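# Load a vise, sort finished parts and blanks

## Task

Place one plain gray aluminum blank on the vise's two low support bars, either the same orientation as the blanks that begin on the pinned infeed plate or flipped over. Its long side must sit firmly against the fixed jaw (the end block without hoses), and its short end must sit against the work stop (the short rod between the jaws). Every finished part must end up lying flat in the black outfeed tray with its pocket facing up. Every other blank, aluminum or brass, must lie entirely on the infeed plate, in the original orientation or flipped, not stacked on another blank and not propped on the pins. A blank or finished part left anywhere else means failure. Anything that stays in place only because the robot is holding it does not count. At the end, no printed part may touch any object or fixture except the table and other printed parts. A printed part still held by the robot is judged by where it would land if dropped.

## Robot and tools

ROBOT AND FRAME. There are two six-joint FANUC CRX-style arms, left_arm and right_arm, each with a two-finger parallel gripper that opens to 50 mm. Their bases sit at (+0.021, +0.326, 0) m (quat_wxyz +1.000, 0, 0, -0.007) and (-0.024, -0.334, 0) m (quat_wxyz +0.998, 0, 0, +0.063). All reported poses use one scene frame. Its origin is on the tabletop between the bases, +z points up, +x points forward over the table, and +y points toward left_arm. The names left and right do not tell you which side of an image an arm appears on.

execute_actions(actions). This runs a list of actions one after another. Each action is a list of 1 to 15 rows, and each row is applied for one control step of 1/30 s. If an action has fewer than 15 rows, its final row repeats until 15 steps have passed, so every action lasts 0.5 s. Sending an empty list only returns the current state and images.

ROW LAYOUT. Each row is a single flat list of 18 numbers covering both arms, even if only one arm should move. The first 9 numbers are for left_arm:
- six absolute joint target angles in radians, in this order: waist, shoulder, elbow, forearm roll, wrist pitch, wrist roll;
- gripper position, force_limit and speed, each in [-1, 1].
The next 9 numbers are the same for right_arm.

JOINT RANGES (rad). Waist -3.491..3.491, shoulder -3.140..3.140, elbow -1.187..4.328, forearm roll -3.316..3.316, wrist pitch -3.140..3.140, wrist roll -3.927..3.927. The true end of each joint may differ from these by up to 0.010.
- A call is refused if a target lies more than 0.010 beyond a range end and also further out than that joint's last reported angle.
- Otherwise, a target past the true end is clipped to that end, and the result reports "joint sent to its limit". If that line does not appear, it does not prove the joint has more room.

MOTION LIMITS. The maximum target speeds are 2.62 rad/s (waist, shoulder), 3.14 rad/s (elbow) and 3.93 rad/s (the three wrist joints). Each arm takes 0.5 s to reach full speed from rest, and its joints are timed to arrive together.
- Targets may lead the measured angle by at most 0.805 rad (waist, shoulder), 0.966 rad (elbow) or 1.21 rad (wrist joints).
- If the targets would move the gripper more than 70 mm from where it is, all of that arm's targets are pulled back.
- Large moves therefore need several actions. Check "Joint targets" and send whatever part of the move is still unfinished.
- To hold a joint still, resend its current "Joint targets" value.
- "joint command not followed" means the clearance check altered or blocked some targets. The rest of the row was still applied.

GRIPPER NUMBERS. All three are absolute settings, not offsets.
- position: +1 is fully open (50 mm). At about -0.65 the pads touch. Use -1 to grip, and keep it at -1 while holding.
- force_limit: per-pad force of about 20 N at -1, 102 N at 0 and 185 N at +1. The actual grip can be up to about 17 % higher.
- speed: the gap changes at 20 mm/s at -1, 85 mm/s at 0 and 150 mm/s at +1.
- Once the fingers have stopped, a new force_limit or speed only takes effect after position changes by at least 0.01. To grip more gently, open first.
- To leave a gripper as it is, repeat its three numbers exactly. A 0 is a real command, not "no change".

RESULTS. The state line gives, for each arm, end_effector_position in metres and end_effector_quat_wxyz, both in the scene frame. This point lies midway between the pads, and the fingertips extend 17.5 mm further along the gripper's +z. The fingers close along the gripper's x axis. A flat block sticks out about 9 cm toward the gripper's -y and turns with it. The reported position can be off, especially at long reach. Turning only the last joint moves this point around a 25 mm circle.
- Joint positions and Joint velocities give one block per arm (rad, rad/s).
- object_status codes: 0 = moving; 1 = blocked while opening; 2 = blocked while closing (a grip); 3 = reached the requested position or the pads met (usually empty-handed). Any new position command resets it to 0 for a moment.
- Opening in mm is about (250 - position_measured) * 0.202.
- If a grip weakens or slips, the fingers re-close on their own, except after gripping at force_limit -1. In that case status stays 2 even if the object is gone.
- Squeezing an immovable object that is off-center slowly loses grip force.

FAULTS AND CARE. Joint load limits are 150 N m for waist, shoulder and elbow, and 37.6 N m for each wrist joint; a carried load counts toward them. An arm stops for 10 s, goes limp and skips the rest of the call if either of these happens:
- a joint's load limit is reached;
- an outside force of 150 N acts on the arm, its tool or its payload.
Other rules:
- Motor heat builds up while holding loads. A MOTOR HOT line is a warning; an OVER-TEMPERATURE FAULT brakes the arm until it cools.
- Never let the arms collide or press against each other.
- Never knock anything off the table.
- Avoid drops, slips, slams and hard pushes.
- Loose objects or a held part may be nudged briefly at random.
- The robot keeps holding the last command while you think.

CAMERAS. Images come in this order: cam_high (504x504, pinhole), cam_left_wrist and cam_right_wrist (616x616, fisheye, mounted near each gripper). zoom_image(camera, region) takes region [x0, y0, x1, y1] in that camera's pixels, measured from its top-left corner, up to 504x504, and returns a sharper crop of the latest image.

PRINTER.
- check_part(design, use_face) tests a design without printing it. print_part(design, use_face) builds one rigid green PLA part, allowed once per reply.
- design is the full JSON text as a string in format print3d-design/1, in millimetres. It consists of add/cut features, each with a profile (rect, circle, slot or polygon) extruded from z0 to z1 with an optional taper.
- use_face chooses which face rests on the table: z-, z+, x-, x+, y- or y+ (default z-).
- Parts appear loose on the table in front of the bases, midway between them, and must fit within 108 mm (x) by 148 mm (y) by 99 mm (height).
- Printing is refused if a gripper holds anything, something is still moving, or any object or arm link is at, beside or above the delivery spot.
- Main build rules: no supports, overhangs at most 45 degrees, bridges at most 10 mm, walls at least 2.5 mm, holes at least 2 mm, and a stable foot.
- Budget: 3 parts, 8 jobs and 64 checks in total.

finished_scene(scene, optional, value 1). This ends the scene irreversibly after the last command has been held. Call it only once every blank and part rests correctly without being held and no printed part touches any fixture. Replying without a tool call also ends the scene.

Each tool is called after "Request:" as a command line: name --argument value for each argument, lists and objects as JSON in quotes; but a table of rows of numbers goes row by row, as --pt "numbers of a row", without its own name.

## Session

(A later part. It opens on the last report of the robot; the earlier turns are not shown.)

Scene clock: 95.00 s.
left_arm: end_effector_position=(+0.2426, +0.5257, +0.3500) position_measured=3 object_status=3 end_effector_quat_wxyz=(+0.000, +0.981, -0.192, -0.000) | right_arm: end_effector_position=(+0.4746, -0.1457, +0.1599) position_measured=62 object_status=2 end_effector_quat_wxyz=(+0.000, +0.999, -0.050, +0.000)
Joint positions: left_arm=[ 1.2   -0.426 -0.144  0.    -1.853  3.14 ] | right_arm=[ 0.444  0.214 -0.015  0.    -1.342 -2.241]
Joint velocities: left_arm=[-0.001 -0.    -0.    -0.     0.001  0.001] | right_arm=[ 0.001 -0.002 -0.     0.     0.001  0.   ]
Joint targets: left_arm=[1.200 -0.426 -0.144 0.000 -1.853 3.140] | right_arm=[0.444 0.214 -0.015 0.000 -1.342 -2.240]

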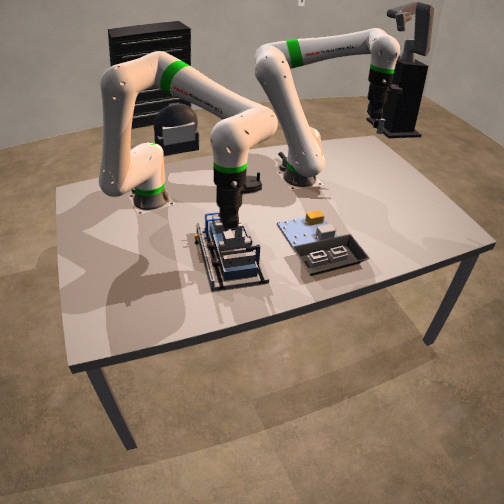

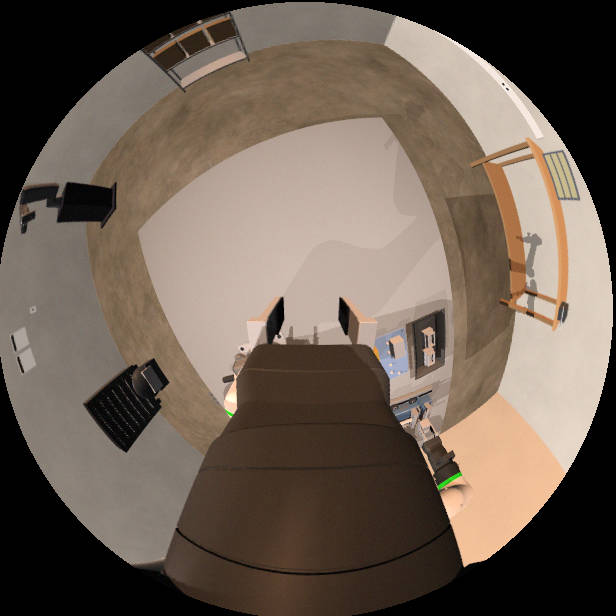

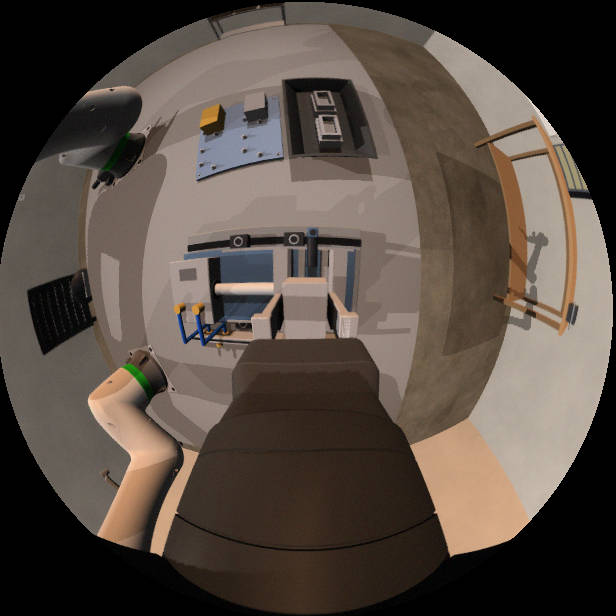

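Request:
execute_actions --actions '[[[1.2,-0.426,-0.144,0,-1.853,3.14,1,0,0,0.4375,0.2308,-0.0184,0,-1.3216,-2.2344,-1,-0.5,0]],[[1.2,-0.426,-0.144,0,-1.853,3.14,1,0,0,0.4375,0.2308,-0.0184,0,-1.3216,-2.2344,-1,-0.5,0]]]'

Request:
zoom_image --camera "cam_right_wrist" --region '[220, 230, 390, 340]'

Scene clock: 98.97 s.
left_arm: end_effector_position=(+0.2426, +0.5257, +0.3500) position_measured=3 object_status=3 end_effector_quat_wxyz=(+0.000, +0.981, -0.192, -0.000) | right_arm: end_effector_position=(+0.4795, -0.1462, +0.1501) position_measured=62 object_status=2 end_effector_quat_wxyz=(-0.000, +0.999, -0.050, -0.000)
Joint positions: left_arm=[ 1.2   -0.426 -0.144  0.    -1.853  3.14 ] | right_arm=[ 0.437  0.231 -0.018 -0.    -1.322 -2.234]
Joint velocities: left_arm=[-0.001  0.    -0.     0.     0.     0.   ] | right_arm=[-0.001 -0.001 -0.001 -0.    -0.001  0.001]
Joint targets: left_arm=[1.200 -0.426 -0.144 0.000 -1.853 3.140] | right_arm=[0.438 0.231 -0.018 0.000 -1.322 -2.234]

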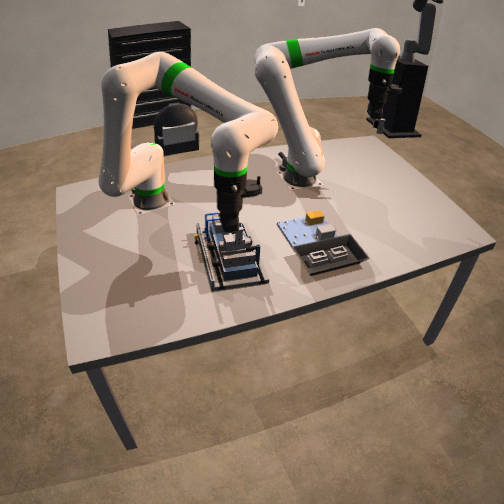

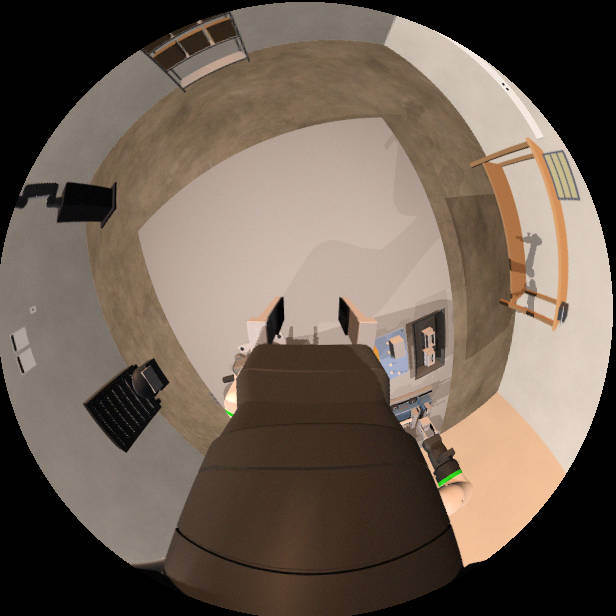

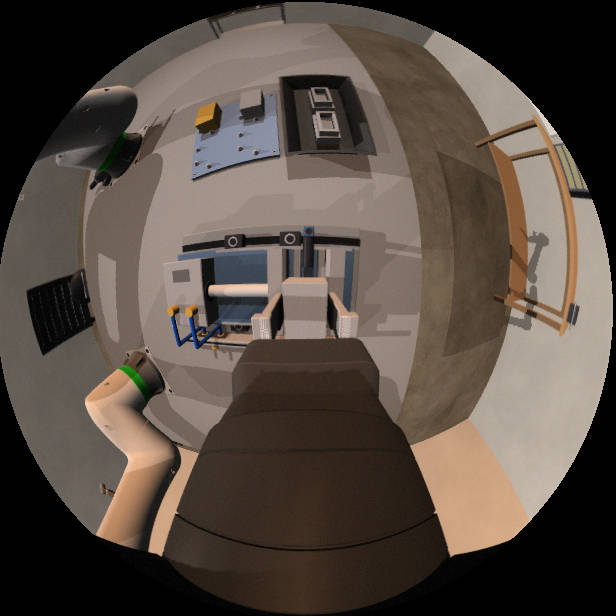

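Region (220, 230, 390, 340) of cam_right_wrist's 616x616 image, scaled by 2.965, with more detail than that image has; it fills the top 326 rows of this view, and the rest is white.

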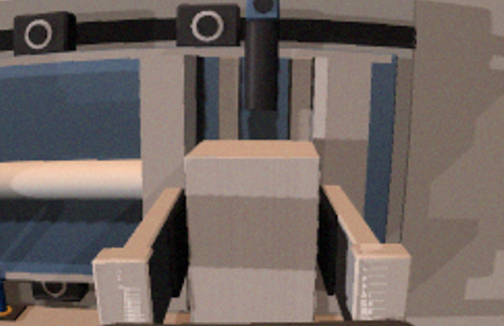

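Request:
execute_actions --actions '[[[1.2,-0.426,-0.144,0,-1.853,3.14,1,0,0,0.43518,0.2308,-0.0184,0,-1.3216,-2.23208,-0.98,-0.8,0]],[[1.2,-0.426,-0.144,0,-1.853,3.14,1,0,0,0.43518,0.24857,-0.04508,0,-1.27715,-2.23208,-0.98,-0.8,0]],[[1.2,-0.426,-0.144,0,-1.853,3.14,1,0,0,0.43518,0.24857,-0.04508,0,-1.27715,-2.23208,-0.98,-0.8,0]]]'

Request:
zoom_image --camera "cam_right_wrist" --region '[220, 230, 390, 340]'

Scene clock: 102.10 s.
left_arm: end_effector_position=(+0.2426, +0.5257, +0.3500) position_measured=3 object_status=3 end_effector_quat_wxyz=(+0.000, +0.981, -0.192, -0.000) | right_arm: end_effector_position=(+0.4816, -0.1464, +0.1299) position_measured=60 object_status=2 end_effector_quat_wxyz=(+0.000, +0.999, -0.050, -0.000)
Joint positions: left_arm=[ 1.2   -0.426 -0.144  0.    -1.853  3.14 ] | right_arm=[ 0.435  0.249 -0.045  0.    -1.277 -2.232]
Joint velocities: left_arm=[ 0.001 -0.     0.    -0.     0.    -0.001] | right_arm=[-0.    -0.     0.     0.     0.    -0.001]
Joint targets: left_arm=[1.200 -0.426 -0.144 0.000 -1.853 3.140] | right_arm=[0.435 0.249 -0.045 0.000 -1.277 -2.232]

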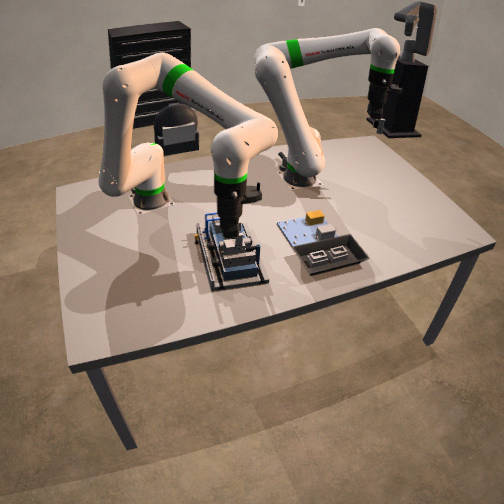

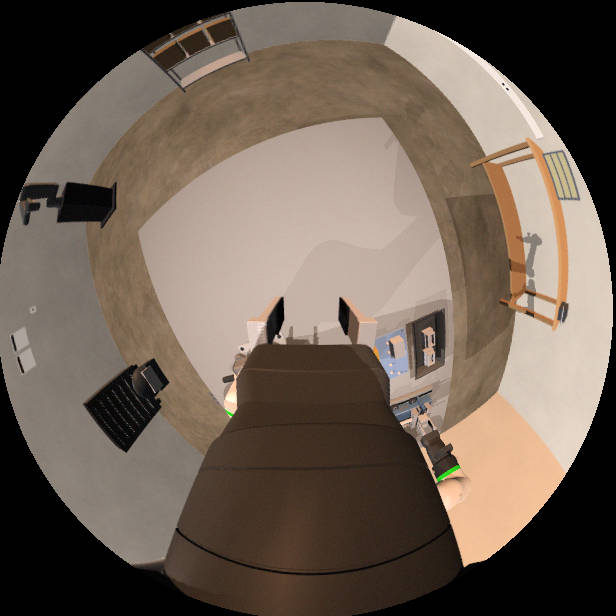

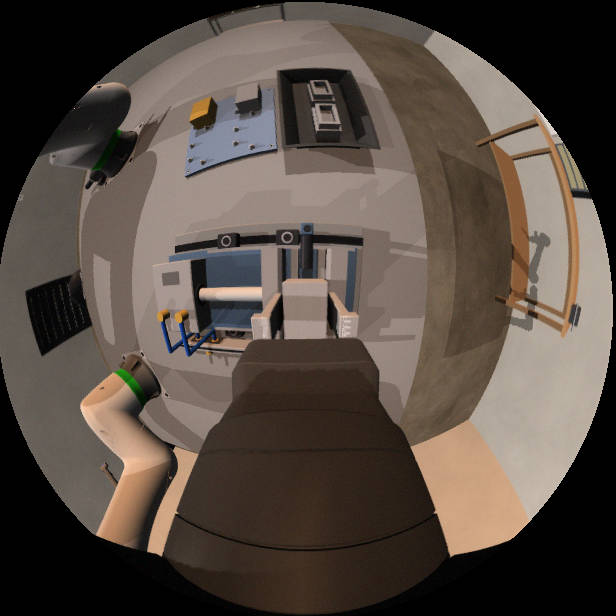

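Region (220, 230, 390, 340) of cam_right_wrist's 616x616 image, scaled by 2.965, with more detail than that image has; it fills the top 326 rows of this view, and the rest is white.

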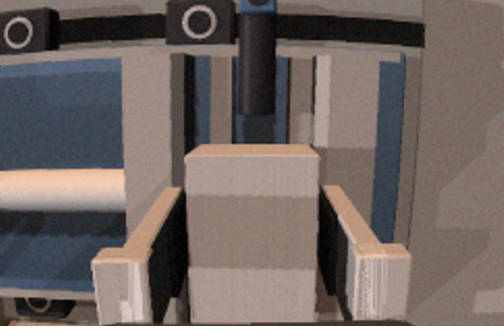

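Request:
execute_actions --actions '[[[1.2,-0.426,-0.144,0,-1.853,3.14,1,0,0,0.43518,0.25280,-0.05428,0,-1.26372,-2.23208,-0.98,-0.8,0]],[[1.2,-0.426,-0.144,0,-1.853,3.14,1,0,0,0.43518,0.25280,-0.05428,0,-1.26372,-2.23208,-0.98,-0.8,0]]]'

Scene clock: 103.97 s.
left_arm: end_effector_position=(+0.2426, +0.5257, +0.3500) position_measured=3 object_status=3 end_effector_quat_wxyz=(+0.000, +0.981, -0.192, -0.000) | right_arm: end_effector_position=(+0.4815, -0.1464, +0.1240) position_measured=60 object_status=2 end_effector_quat_wxyz=(-0.000, +0.999, -0.050, +0.000)
Joint positions: left_arm=[ 1.2   -0.426 -0.144  0.    -1.853  3.14 ] | right_arm=[ 0.435  0.253 -0.054 -0.    -1.264 -2.232]
Joint velocities: left_arm=[-0. -0. -0. -0.  0. -0.] | right_arm=[ 0.001  0.001  0.001  0.     0.001 -0.001]
Joint targets: left_arm=[1.200 -0.426 -0.144 0.000 -1.853 3.140] | right_arm=[0.435 0.253 -0.054 0.000 -1.264 -2.232]

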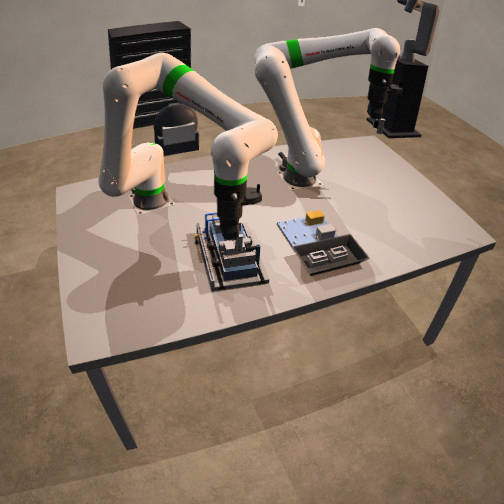

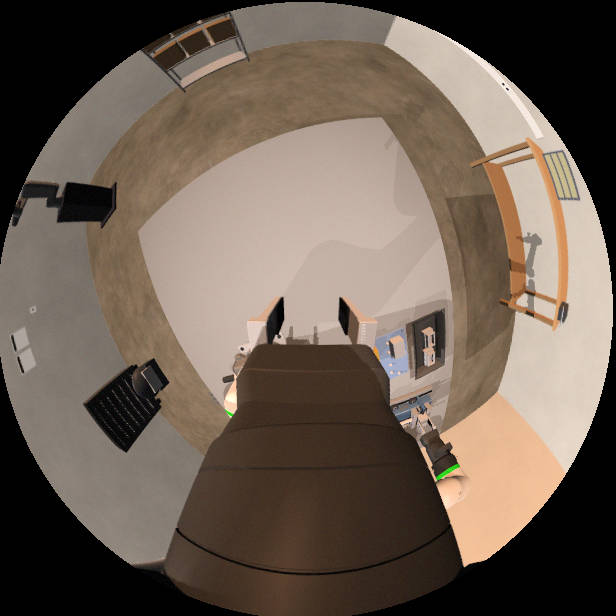

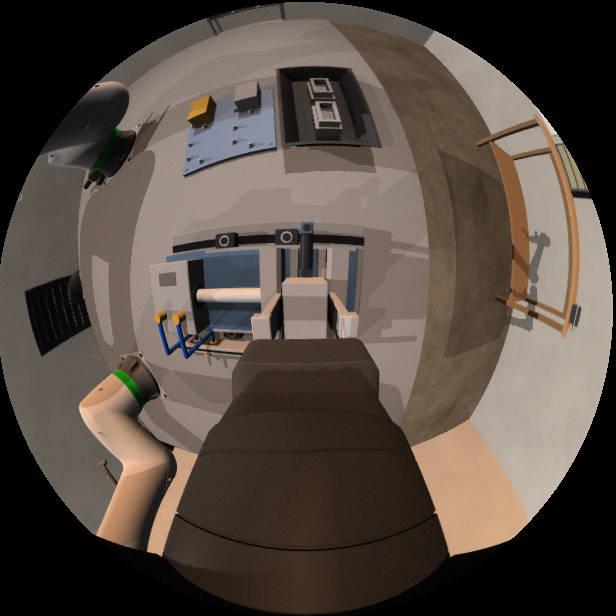

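Request:
execute_actions --actions '[[[1.2,-0.426,-0.144,0,-1.853,3.14,1,0,0,0.43518,0.25690,-0.06255,0,-1.25135,-2.23208,-0.98,-0.8,0]],[[1.2,-0.426,-0.144,0,-1.853,3.14,1,0,0,0.43518,0.25690,-0.06255,0,-1.25135,-2.23208,-0.98,-0.8,0]]]'

Request:
zoom_image --camera "cam_right_wrist" --region '[220, 230, 390, 340]'

Scene clock: 105.60 s.
left_arm: end_effector_position=(+0.2426, +0.5257, +0.3500) position_measured=3 object_status=3 end_effector_quat_wxyz=(+0.000, +0.981, -0.192, -0.000) | right_arm: end_effector_position=(+0.4815, -0.1464, +0.1185) position_measured=60 object_status=2 end_effector_quat_wxyz=(+0.000, +0.999, -0.050, -0.000)
Joint positions: left_arm=[ 1.2   -0.426 -0.144  0.    -1.853  3.14 ] | right_arm=[ 0.435  0.257 -0.063 -0.    -1.251 -2.232]
Joint velocities: left_arm=[ 0.001 -0.    -0.     0.     0.     0.001] | right_arm=[ 0.     0.002  0.001 -0.    -0.001 -0.001]
Joint targets: left_arm=[1.200 -0.426 -0.144 0.000 -1.853 3.140] | right_arm=[0.435 0.257 -0.063 0.000 -1.251 -2.232]

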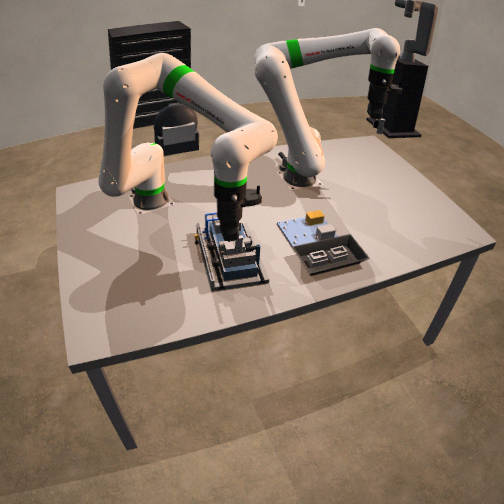

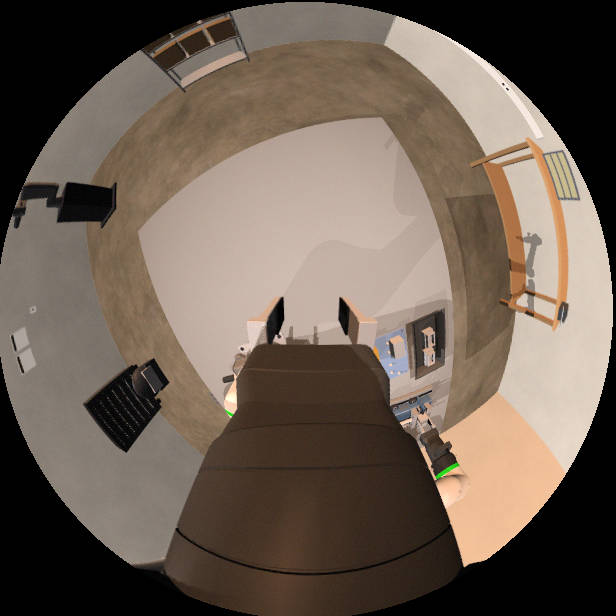

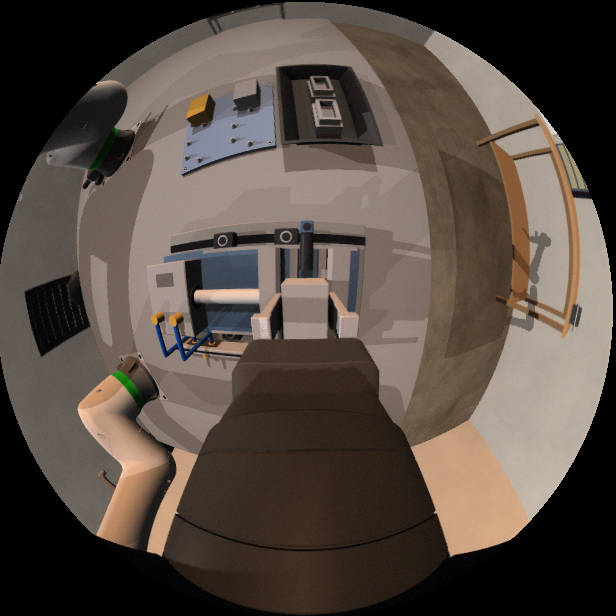

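Region (220, 230, 390, 340) of cam_right_wrist's 616x616 image, scaled by 2.965, with more detail than that image has; it fills the top 326 rows of this view, and the rest is white.

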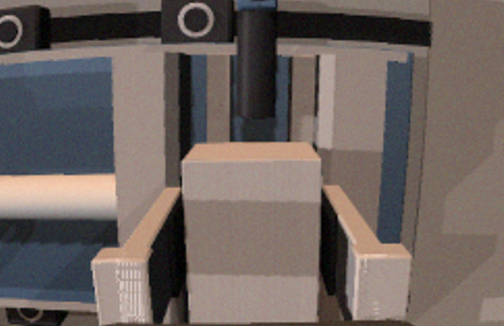

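Request:
execute_actions --actions '[[[1.2,-0.426,-0.144,0,-1.853,3.14,1,0,0,0.44893,0.26574,-0.05144,0,-1.25362,-2.24583,-0.98,-0.8,0]],[[1.2,-0.426,-0.144,0,-1.853,3.14,1,0,0,0.44893,0.26574,-0.05144,0,-1.25362,-2.24583,-0.98,-0.8,0]]]'

Request:
zoom_image --camera "cam_right_wrist" --region '[220, 230, 390, 340]'

Scene clock: 108.00 s.
left_arm: end_effector_position=(+0.2426, +0.5257, +0.3500) position_measured=3 object_status=3 end_effector_quat_wxyz=(+0.000, +0.981, -0.192, -0.000) | right_arm: end_effector_position=(+0.4824, -0.1374, +0.1185) position_measured=60 object_status=2 end_effector_quat_wxyz=(+0.000, +0.999, -0.050, -0.000)
Joint positions: left_arm=[ 1.2   -0.426 -0.144  0.    -1.853  3.14 ] | right_arm=[ 0.449  0.266 -0.051 -0.    -1.254 -2.246]
Joint velocities: left_arm=[ 0.    -0.    -0.     0.001 -0.     0.001] | right_arm=[ 0.    -0.001 -0.    -0.    -0.001 -0.   ]
Joint targets: left_arm=[1.200 -0.426 -0.144 0.000 -1.853 3.140] | right_arm=[0.449 0.266 -0.051 0.000 -1.254 -2.246]

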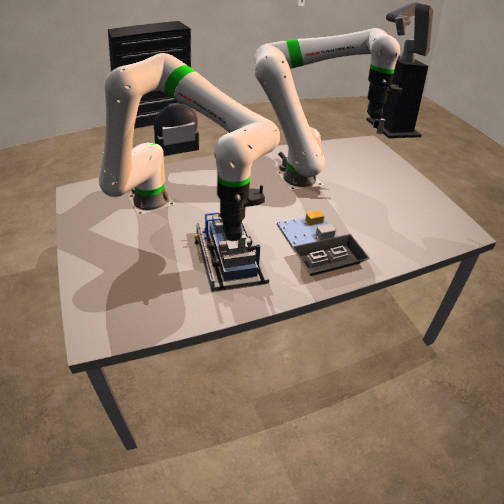

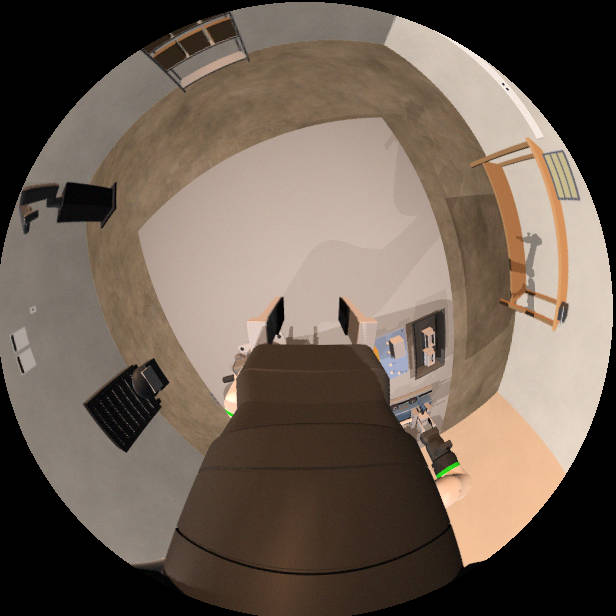

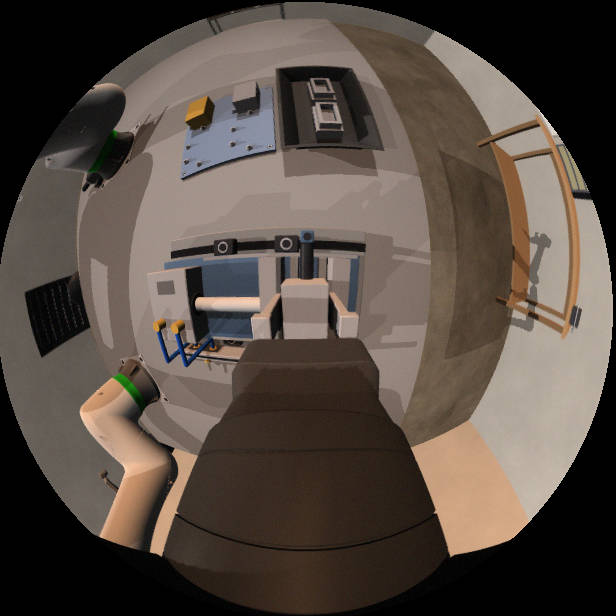

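Region (220, 230, 390, 340) of cam_right_wrist's 616x616 image, scaled by 2.965, with more detail than that image has; it fills the top 326 rows of this view, and the rest is white.

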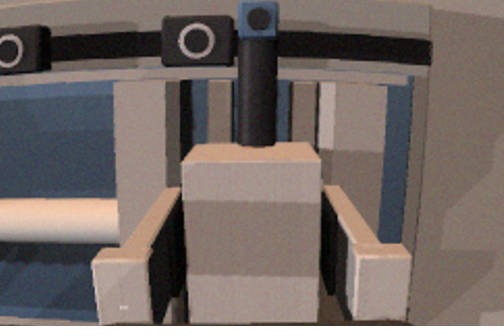

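Request:
execute_actions --actions '[[[1.2,-0.426,-0.144,0,-1.853,3.14,1,0,0,0.45345,0.26871,-0.04767,0,-1.25446,-2.25035,-0.98,-0.8,0]],[[1.2,-0.426,-0.144,0,-1.853,3.14,1,0,0,0.45345,0.26871,-0.04767,0,-1.25446,-2.25035,-0.98,-0.8,0]]]'

Request:
zoom_image --camera "cam_right_wrist" --region '[220, 230, 390, 340]'

Scene clock: 110.43 s.
left_arm: end_effector_position=(+0.2426, +0.5257, +0.3500) position_measured=3 object_status=3 end_effector_quat_wxyz=(+0.000, +0.981, -0.192, -0.000) | right_arm: end_effector_position=(+0.4827, -0.1344, +0.1185) position_measured=60 object_status=2 end_effector_quat_wxyz=(+0.000, +0.999, -0.050, -0.000)
Joint positions: left_arm=[ 1.2   -0.426 -0.144  0.    -1.853  3.14 ] | right_arm=[ 0.453  0.269 -0.048 -0.    -1.254 -2.25 ]
Joint velocities: left_arm=[ 0.001 -0.    -0.     0.     0.    -0.003] | right_arm=[-0.001 -0.001  0.001  0.001 -0.001 -0.001]
Joint targets: left_arm=[1.200 -0.426 -0.144 0.000 -1.853 3.140] | right_arm=[0.453 0.269 -0.048 0.000 -1.254 -2.250]

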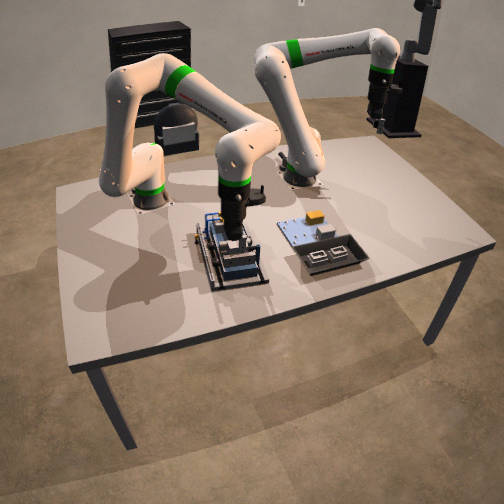

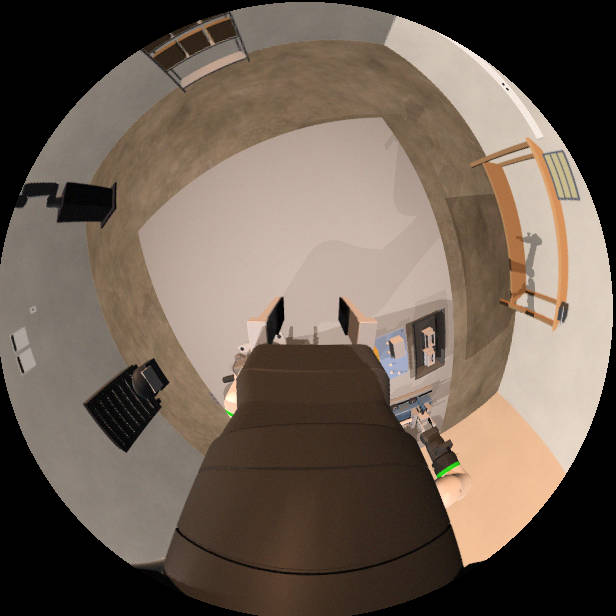

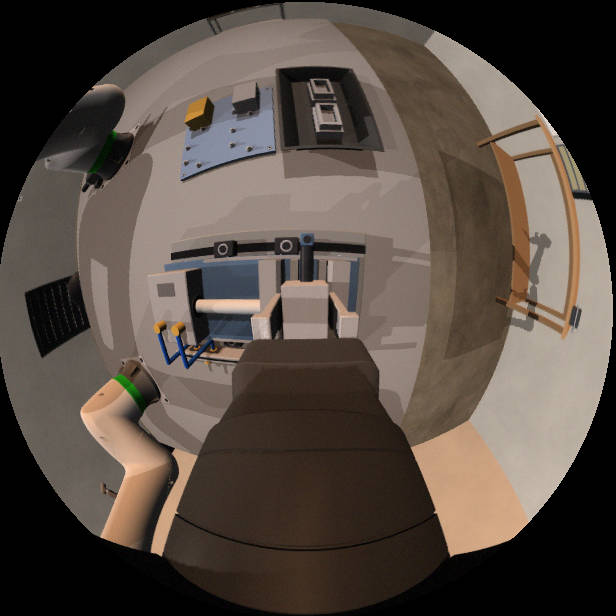

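Region (220, 230, 390, 340) of cam_right_wrist's 616x616 image, scaled by 2.965, with more detail than that image has; it fills the top 326 rows of this view, and the rest is white.

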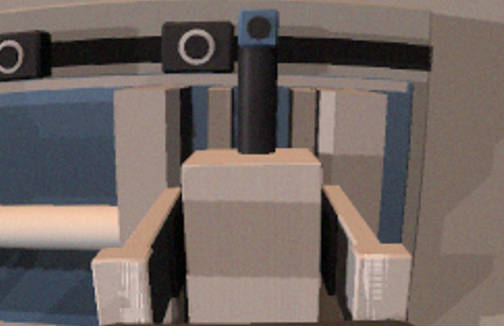

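Request:
execute_actions --actions '[[[1.2,-0.426,-0.144,0,-1.853,3.14,1,0,0,0.44742,0.27956,-0.03387,0,-1.25537,-2.24432,-0.98,-0.8,0]],[[1.2,-0.426,-0.144,0,-1.853,3.14,1,0,0,0.44742,0.27956,-0.03387,0,-1.25537,-2.24432,-0.98,-0.8,0]]]'

Request:
zoom_image --camera "cam_right_wrist" --region '[220, 230, 390, 340]'

Scene clock: 121.67 s.
left_arm: end_effector_position=(+0.2426, +0.5257, +0.3500) position_measured=3 object_status=3 end_effector_quat_wxyz=(+0.000, +0.981, -0.192, -0.000) | right_arm: end_effector_position=(+0.4859, -0.1347, +0.1181) position_measured=60 object_status=2 end_effector_quat_wxyz=(-0.000, +0.999, -0.050, -0.002)
Joint positions: left_arm=[ 1.2   -0.426 -0.144  0.    -1.853  3.14 ] | right_arm=[ 0.448  0.279 -0.035 -0.002 -1.26  -2.244]
Joint velocities: left_arm=[0.001 0.    0.    0.001 0.    0.001] | right_arm=[ 0.001 -0.001 -0.001  0.001  0.001  0.001]
Joint targets: left_arm=[1.200 -0.426 -0.144 0.000 -1.853 3.140] | right_arm=[0.448 0.279 -0.035 -0.001 -1.257 -2.245]
TORQUE FAULT: the external load on joint 5 (wrist pitch) of the right arm reached its load limit, and that arm stopped for 10 seconds. That time counts as 19 of the actions that you can send in this scene. A torque fault stops only its own arm. That arm's remaining commands of this call were not run. That arm holds where it stopped, with its grip as last carried out, and accepts commands again: back off and push less far. That arm stops again, at the same cost, whenever a joint's load reaches its limit.

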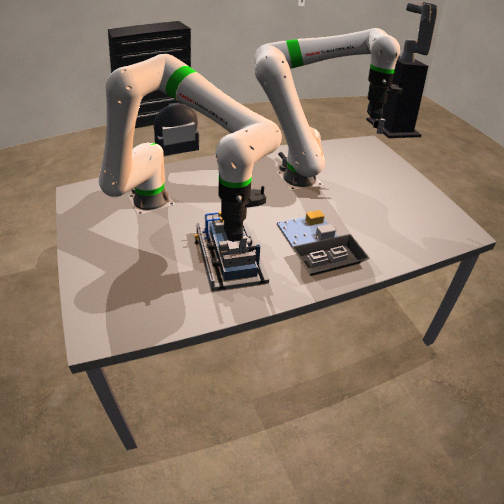

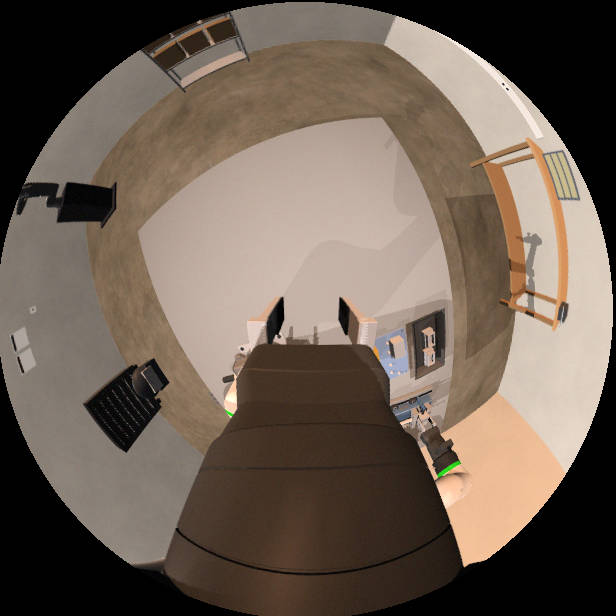

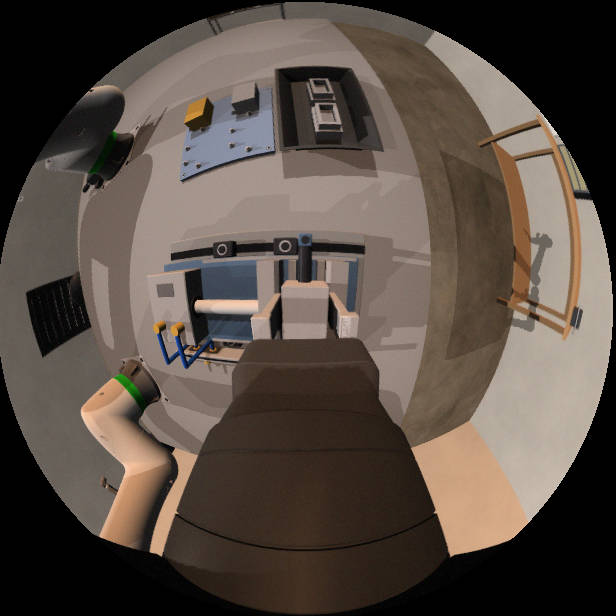

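Region (220, 230, 390, 340) of cam_right_wrist's 616x616 image, scaled by 2.965, with more detail than that image has; it fills the top 326 rows of this view, and the rest is white.

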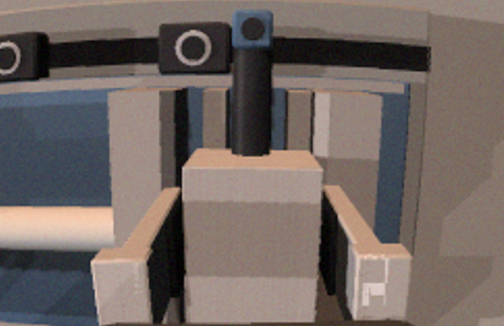

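Request:
execute_actions --actions '[[[1.2,-0.426,-0.144,0,-1.853,3.14,1,0,0,0.448,0.279,-0.035,-0.001,-1.257,-2.245,1,0,-0.3]],[[1.2,-0.426,-0.144,0,-1.853,3.14,1,0,0,0.448,0.279,-0.035,-0.001,-1.257,-2.245,1,0,-0.3]]]'

Request:
zoom_image --camera "cam_right_wrist" --region '[220, 230, 390, 340]'

Scene clock: 123.40 s.
left_arm: end_effector_position=(+0.2426, +0.5257, +0.3500) position_measured=3 object_status=3 end_effector_quat_wxyz=(+0.000, +0.981, -0.192, -0.000) | right_arm: end_effector_position=(+0.4871, -0.1346, +0.1182) position_measured=3 object_status=3 end_effector_quat_wxyz=(-0.000, +0.999, -0.050, -0.000)
Joint positions: left_arm=[ 1.2   -0.426 -0.144  0.    -1.853  3.14 ] | right_arm=[ 0.448  0.279 -0.035 -0.001 -1.257 -2.245]
Joint velocities: left_arm=[-0.    -0.     0.     0.001  0.    -0.001] | right_arm=[ 0.001  0.    -0.    -0.001 -0.    -0.001]
Joint targets: left_arm=[1.200 -0.426 -0.144 0.000 -1.853 3.140] | right_arm=[0.448 0.279 -0.035 -0.001 -1.257 -2.245]

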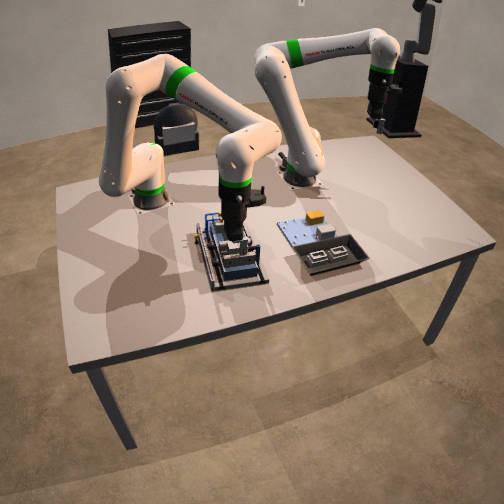

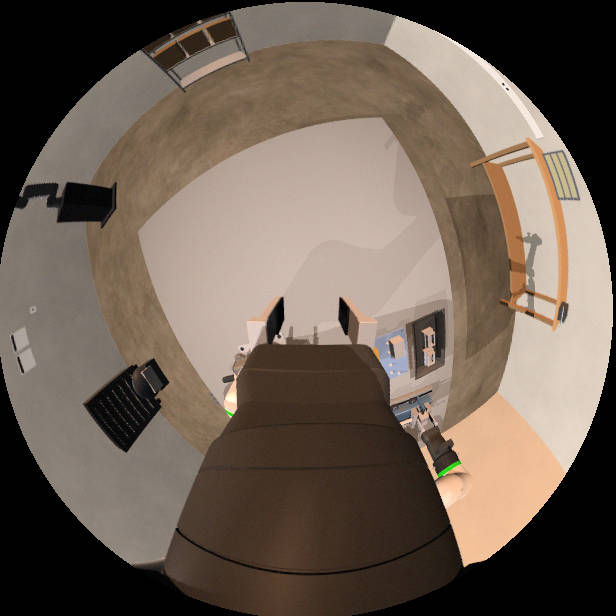

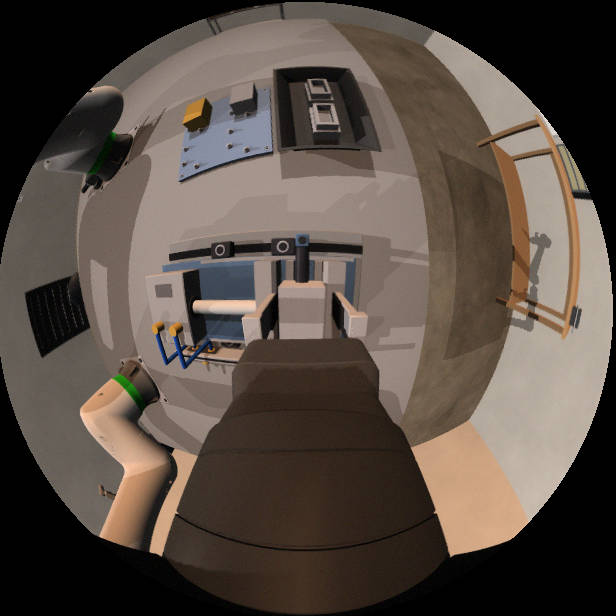

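Region (220, 230, 390, 340) of cam_right_wrist's 616x616 image, scaled by 2.965, with more detail than that image has; it fills the top 326 rows of this view, and the rest is white.

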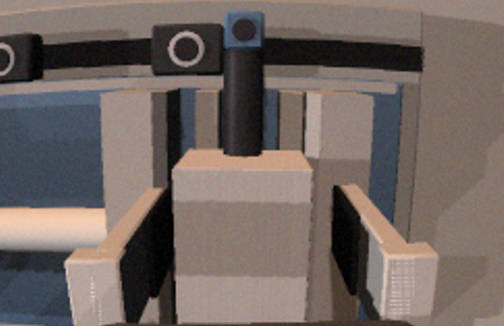

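Request:
execute_actions --actions '[[[1.2,-0.426,-0.144,0,-1.853,3.14,1,0,0,0.448,0.2356,0.1060,0,-1.4412,-2.245,1,0,0]],[[1.2,-0.426,-0.144,0,-1.853,3.14,1,0,0,0.448,0.2356,0.1060,0,-1.4412,-2.245,1,0,0]]]'

Request:
zoom_image --camera "cam_right_wrist" --region '[220, 220, 390, 340]'

Request:
zoom_image --camera "cam_high" --region '[185, 195, 285, 295]'

Scene clock: 125.10 s.
left_arm: end_effector_position=(+0.2426, +0.5257, +0.3500) position_measured=3 object_status=3 end_effector_quat_wxyz=(+0.000, +0.981, -0.192, -0.000) | right_arm: end_effector_position=(+0.4875, -0.1347, +0.2001) position_measured=3 object_status=3 end_effector_quat_wxyz=(+0.000, +0.999, -0.050, -0.000)
Joint positions: left_arm=[ 1.2   -0.426 -0.144  0.    -1.853  3.14 ] | right_arm=[ 0.448  0.236  0.106 -0.    -1.441 -2.245]
Joint velocities: left_arm=[ 0.001  0.001  0.    -0.001 -0.    -0.001] | right_arm=[ 0.001  0.001  0.    -0.     0.001  0.001]
Joint targets: left_arm=[1.200 -0.426 -0.144 0.000 -1.853 3.140] | right_arm=[0.448 0.236 0.106 0.000 -1.441 -2.245]

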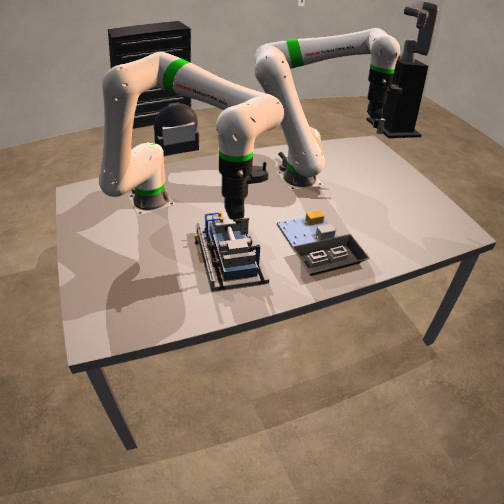

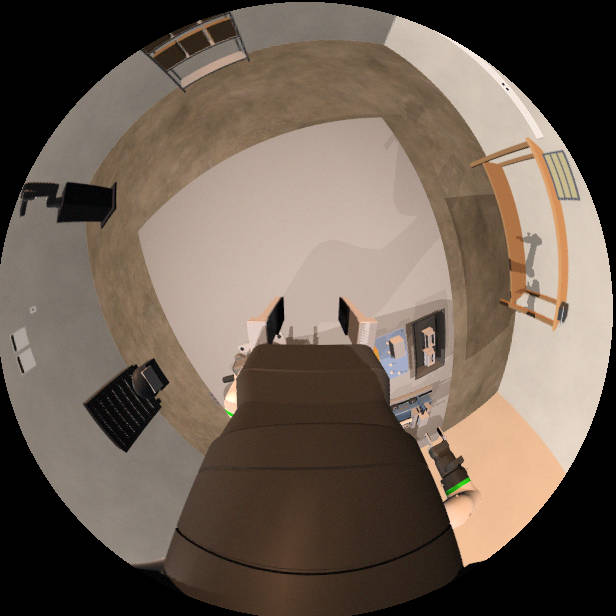

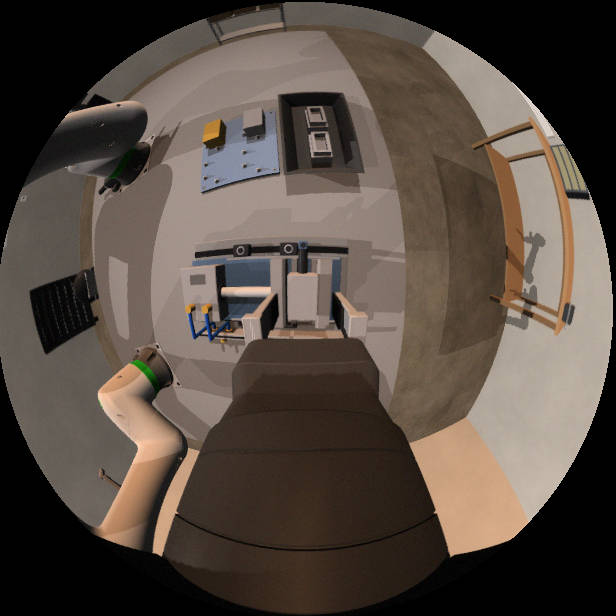

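Region (220, 220, 390, 340) of cam_right_wrist's 616x616 image, scaled by 2.965, with more detail than that image has; it fills the top 356 rows of this view, and the rest is white.

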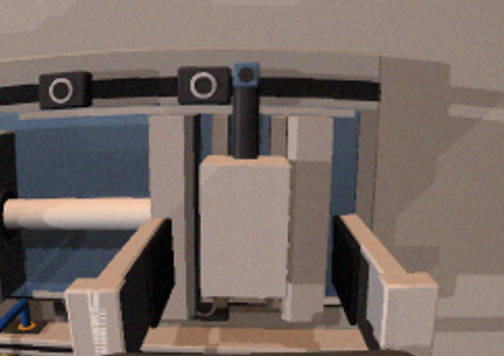

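Region (185, 195, 285, 295) of cam_high's 504x504 image, scaled by 5.040, with more detail than that image has.

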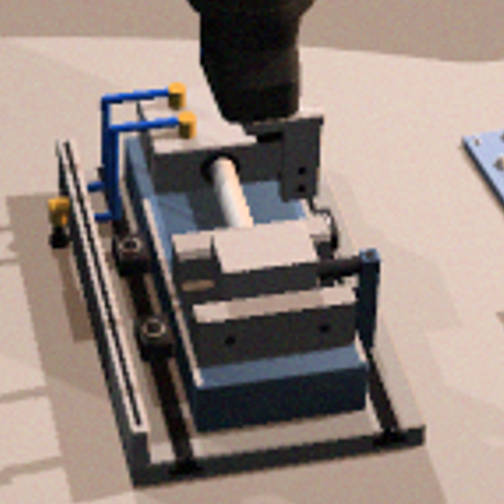

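Request:
execute_actions --actions '[]'

Scene clock: 126.30 s.
left_arm: end_effector_position=(+0.2426, +0.5257, +0.3500) position_measured=3 object_status=3 end_effector_quat_wxyz=(+0.000, +0.981, -0.192, -0.000) | right_arm: end_effector_position=(+0.4875, -0.1347, +0.2001) position_measured=3 object_status=3 end_effector_quat_wxyz=(+0.000, +0.999, -0.050, -0.000)
Joint positions: left_arm=[ 1.2   -0.426 -0.144  0.    -1.853  3.14 ] | right_arm=[ 0.448  0.236  0.106  0.    -1.441 -2.245]
Joint velocities: left_arm=[ 0.001  0.     0.     0.001  0.    -0.001] | right_arm=[ 0.001  0.001 -0.002 -0.001 -0.001 -0.001]
Joint targets: left_arm=[1.200 -0.426 -0.144 0.000 -1.853 3.140] | right_arm=[0.448 0.236 0.106 0.000 -1.441 -2.245]

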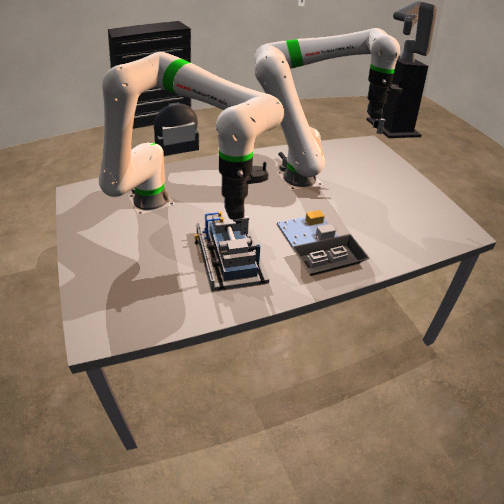

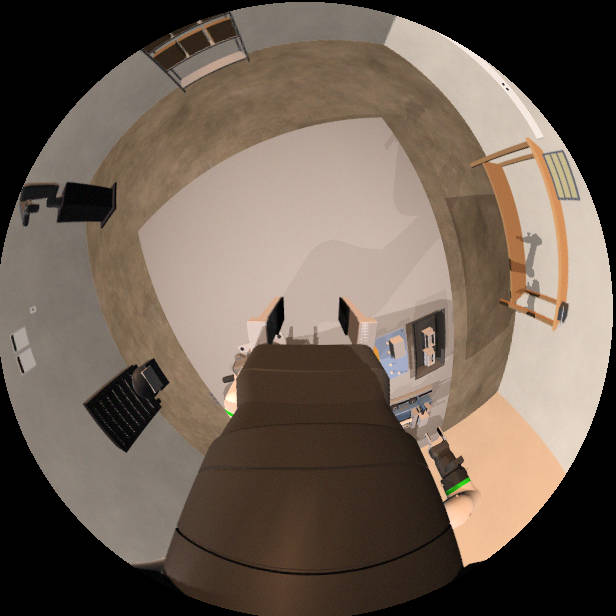

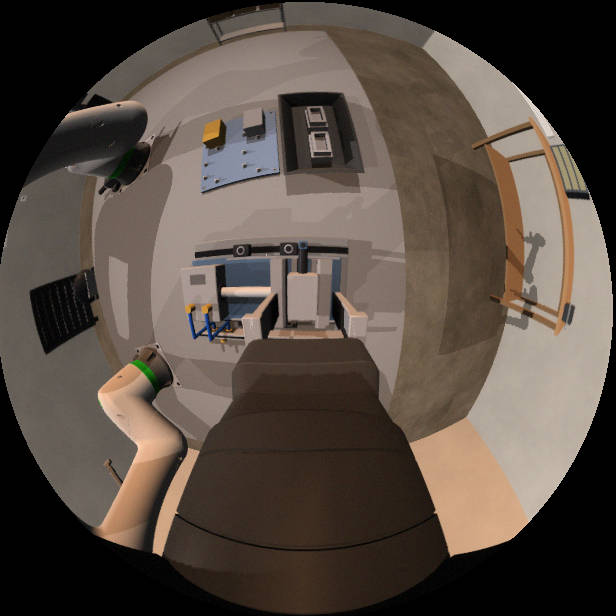

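Request:
zoom_image --camera "cam_right_wrist" --region '[180, 80, 400, 350]'

Region (180, 80, 400, 350) of cam_right_wrist's 616x616 image, scaled by 1.867, with more detail than that image has; it fills the left 411 columns of this view, and the rest is white.

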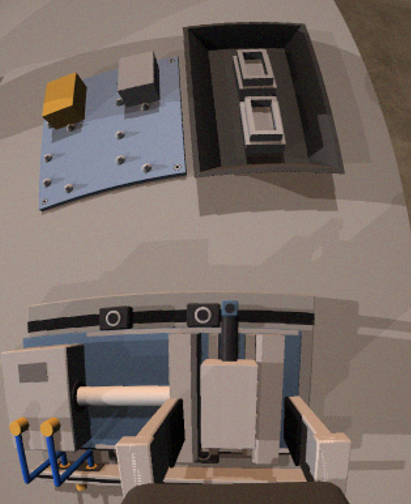

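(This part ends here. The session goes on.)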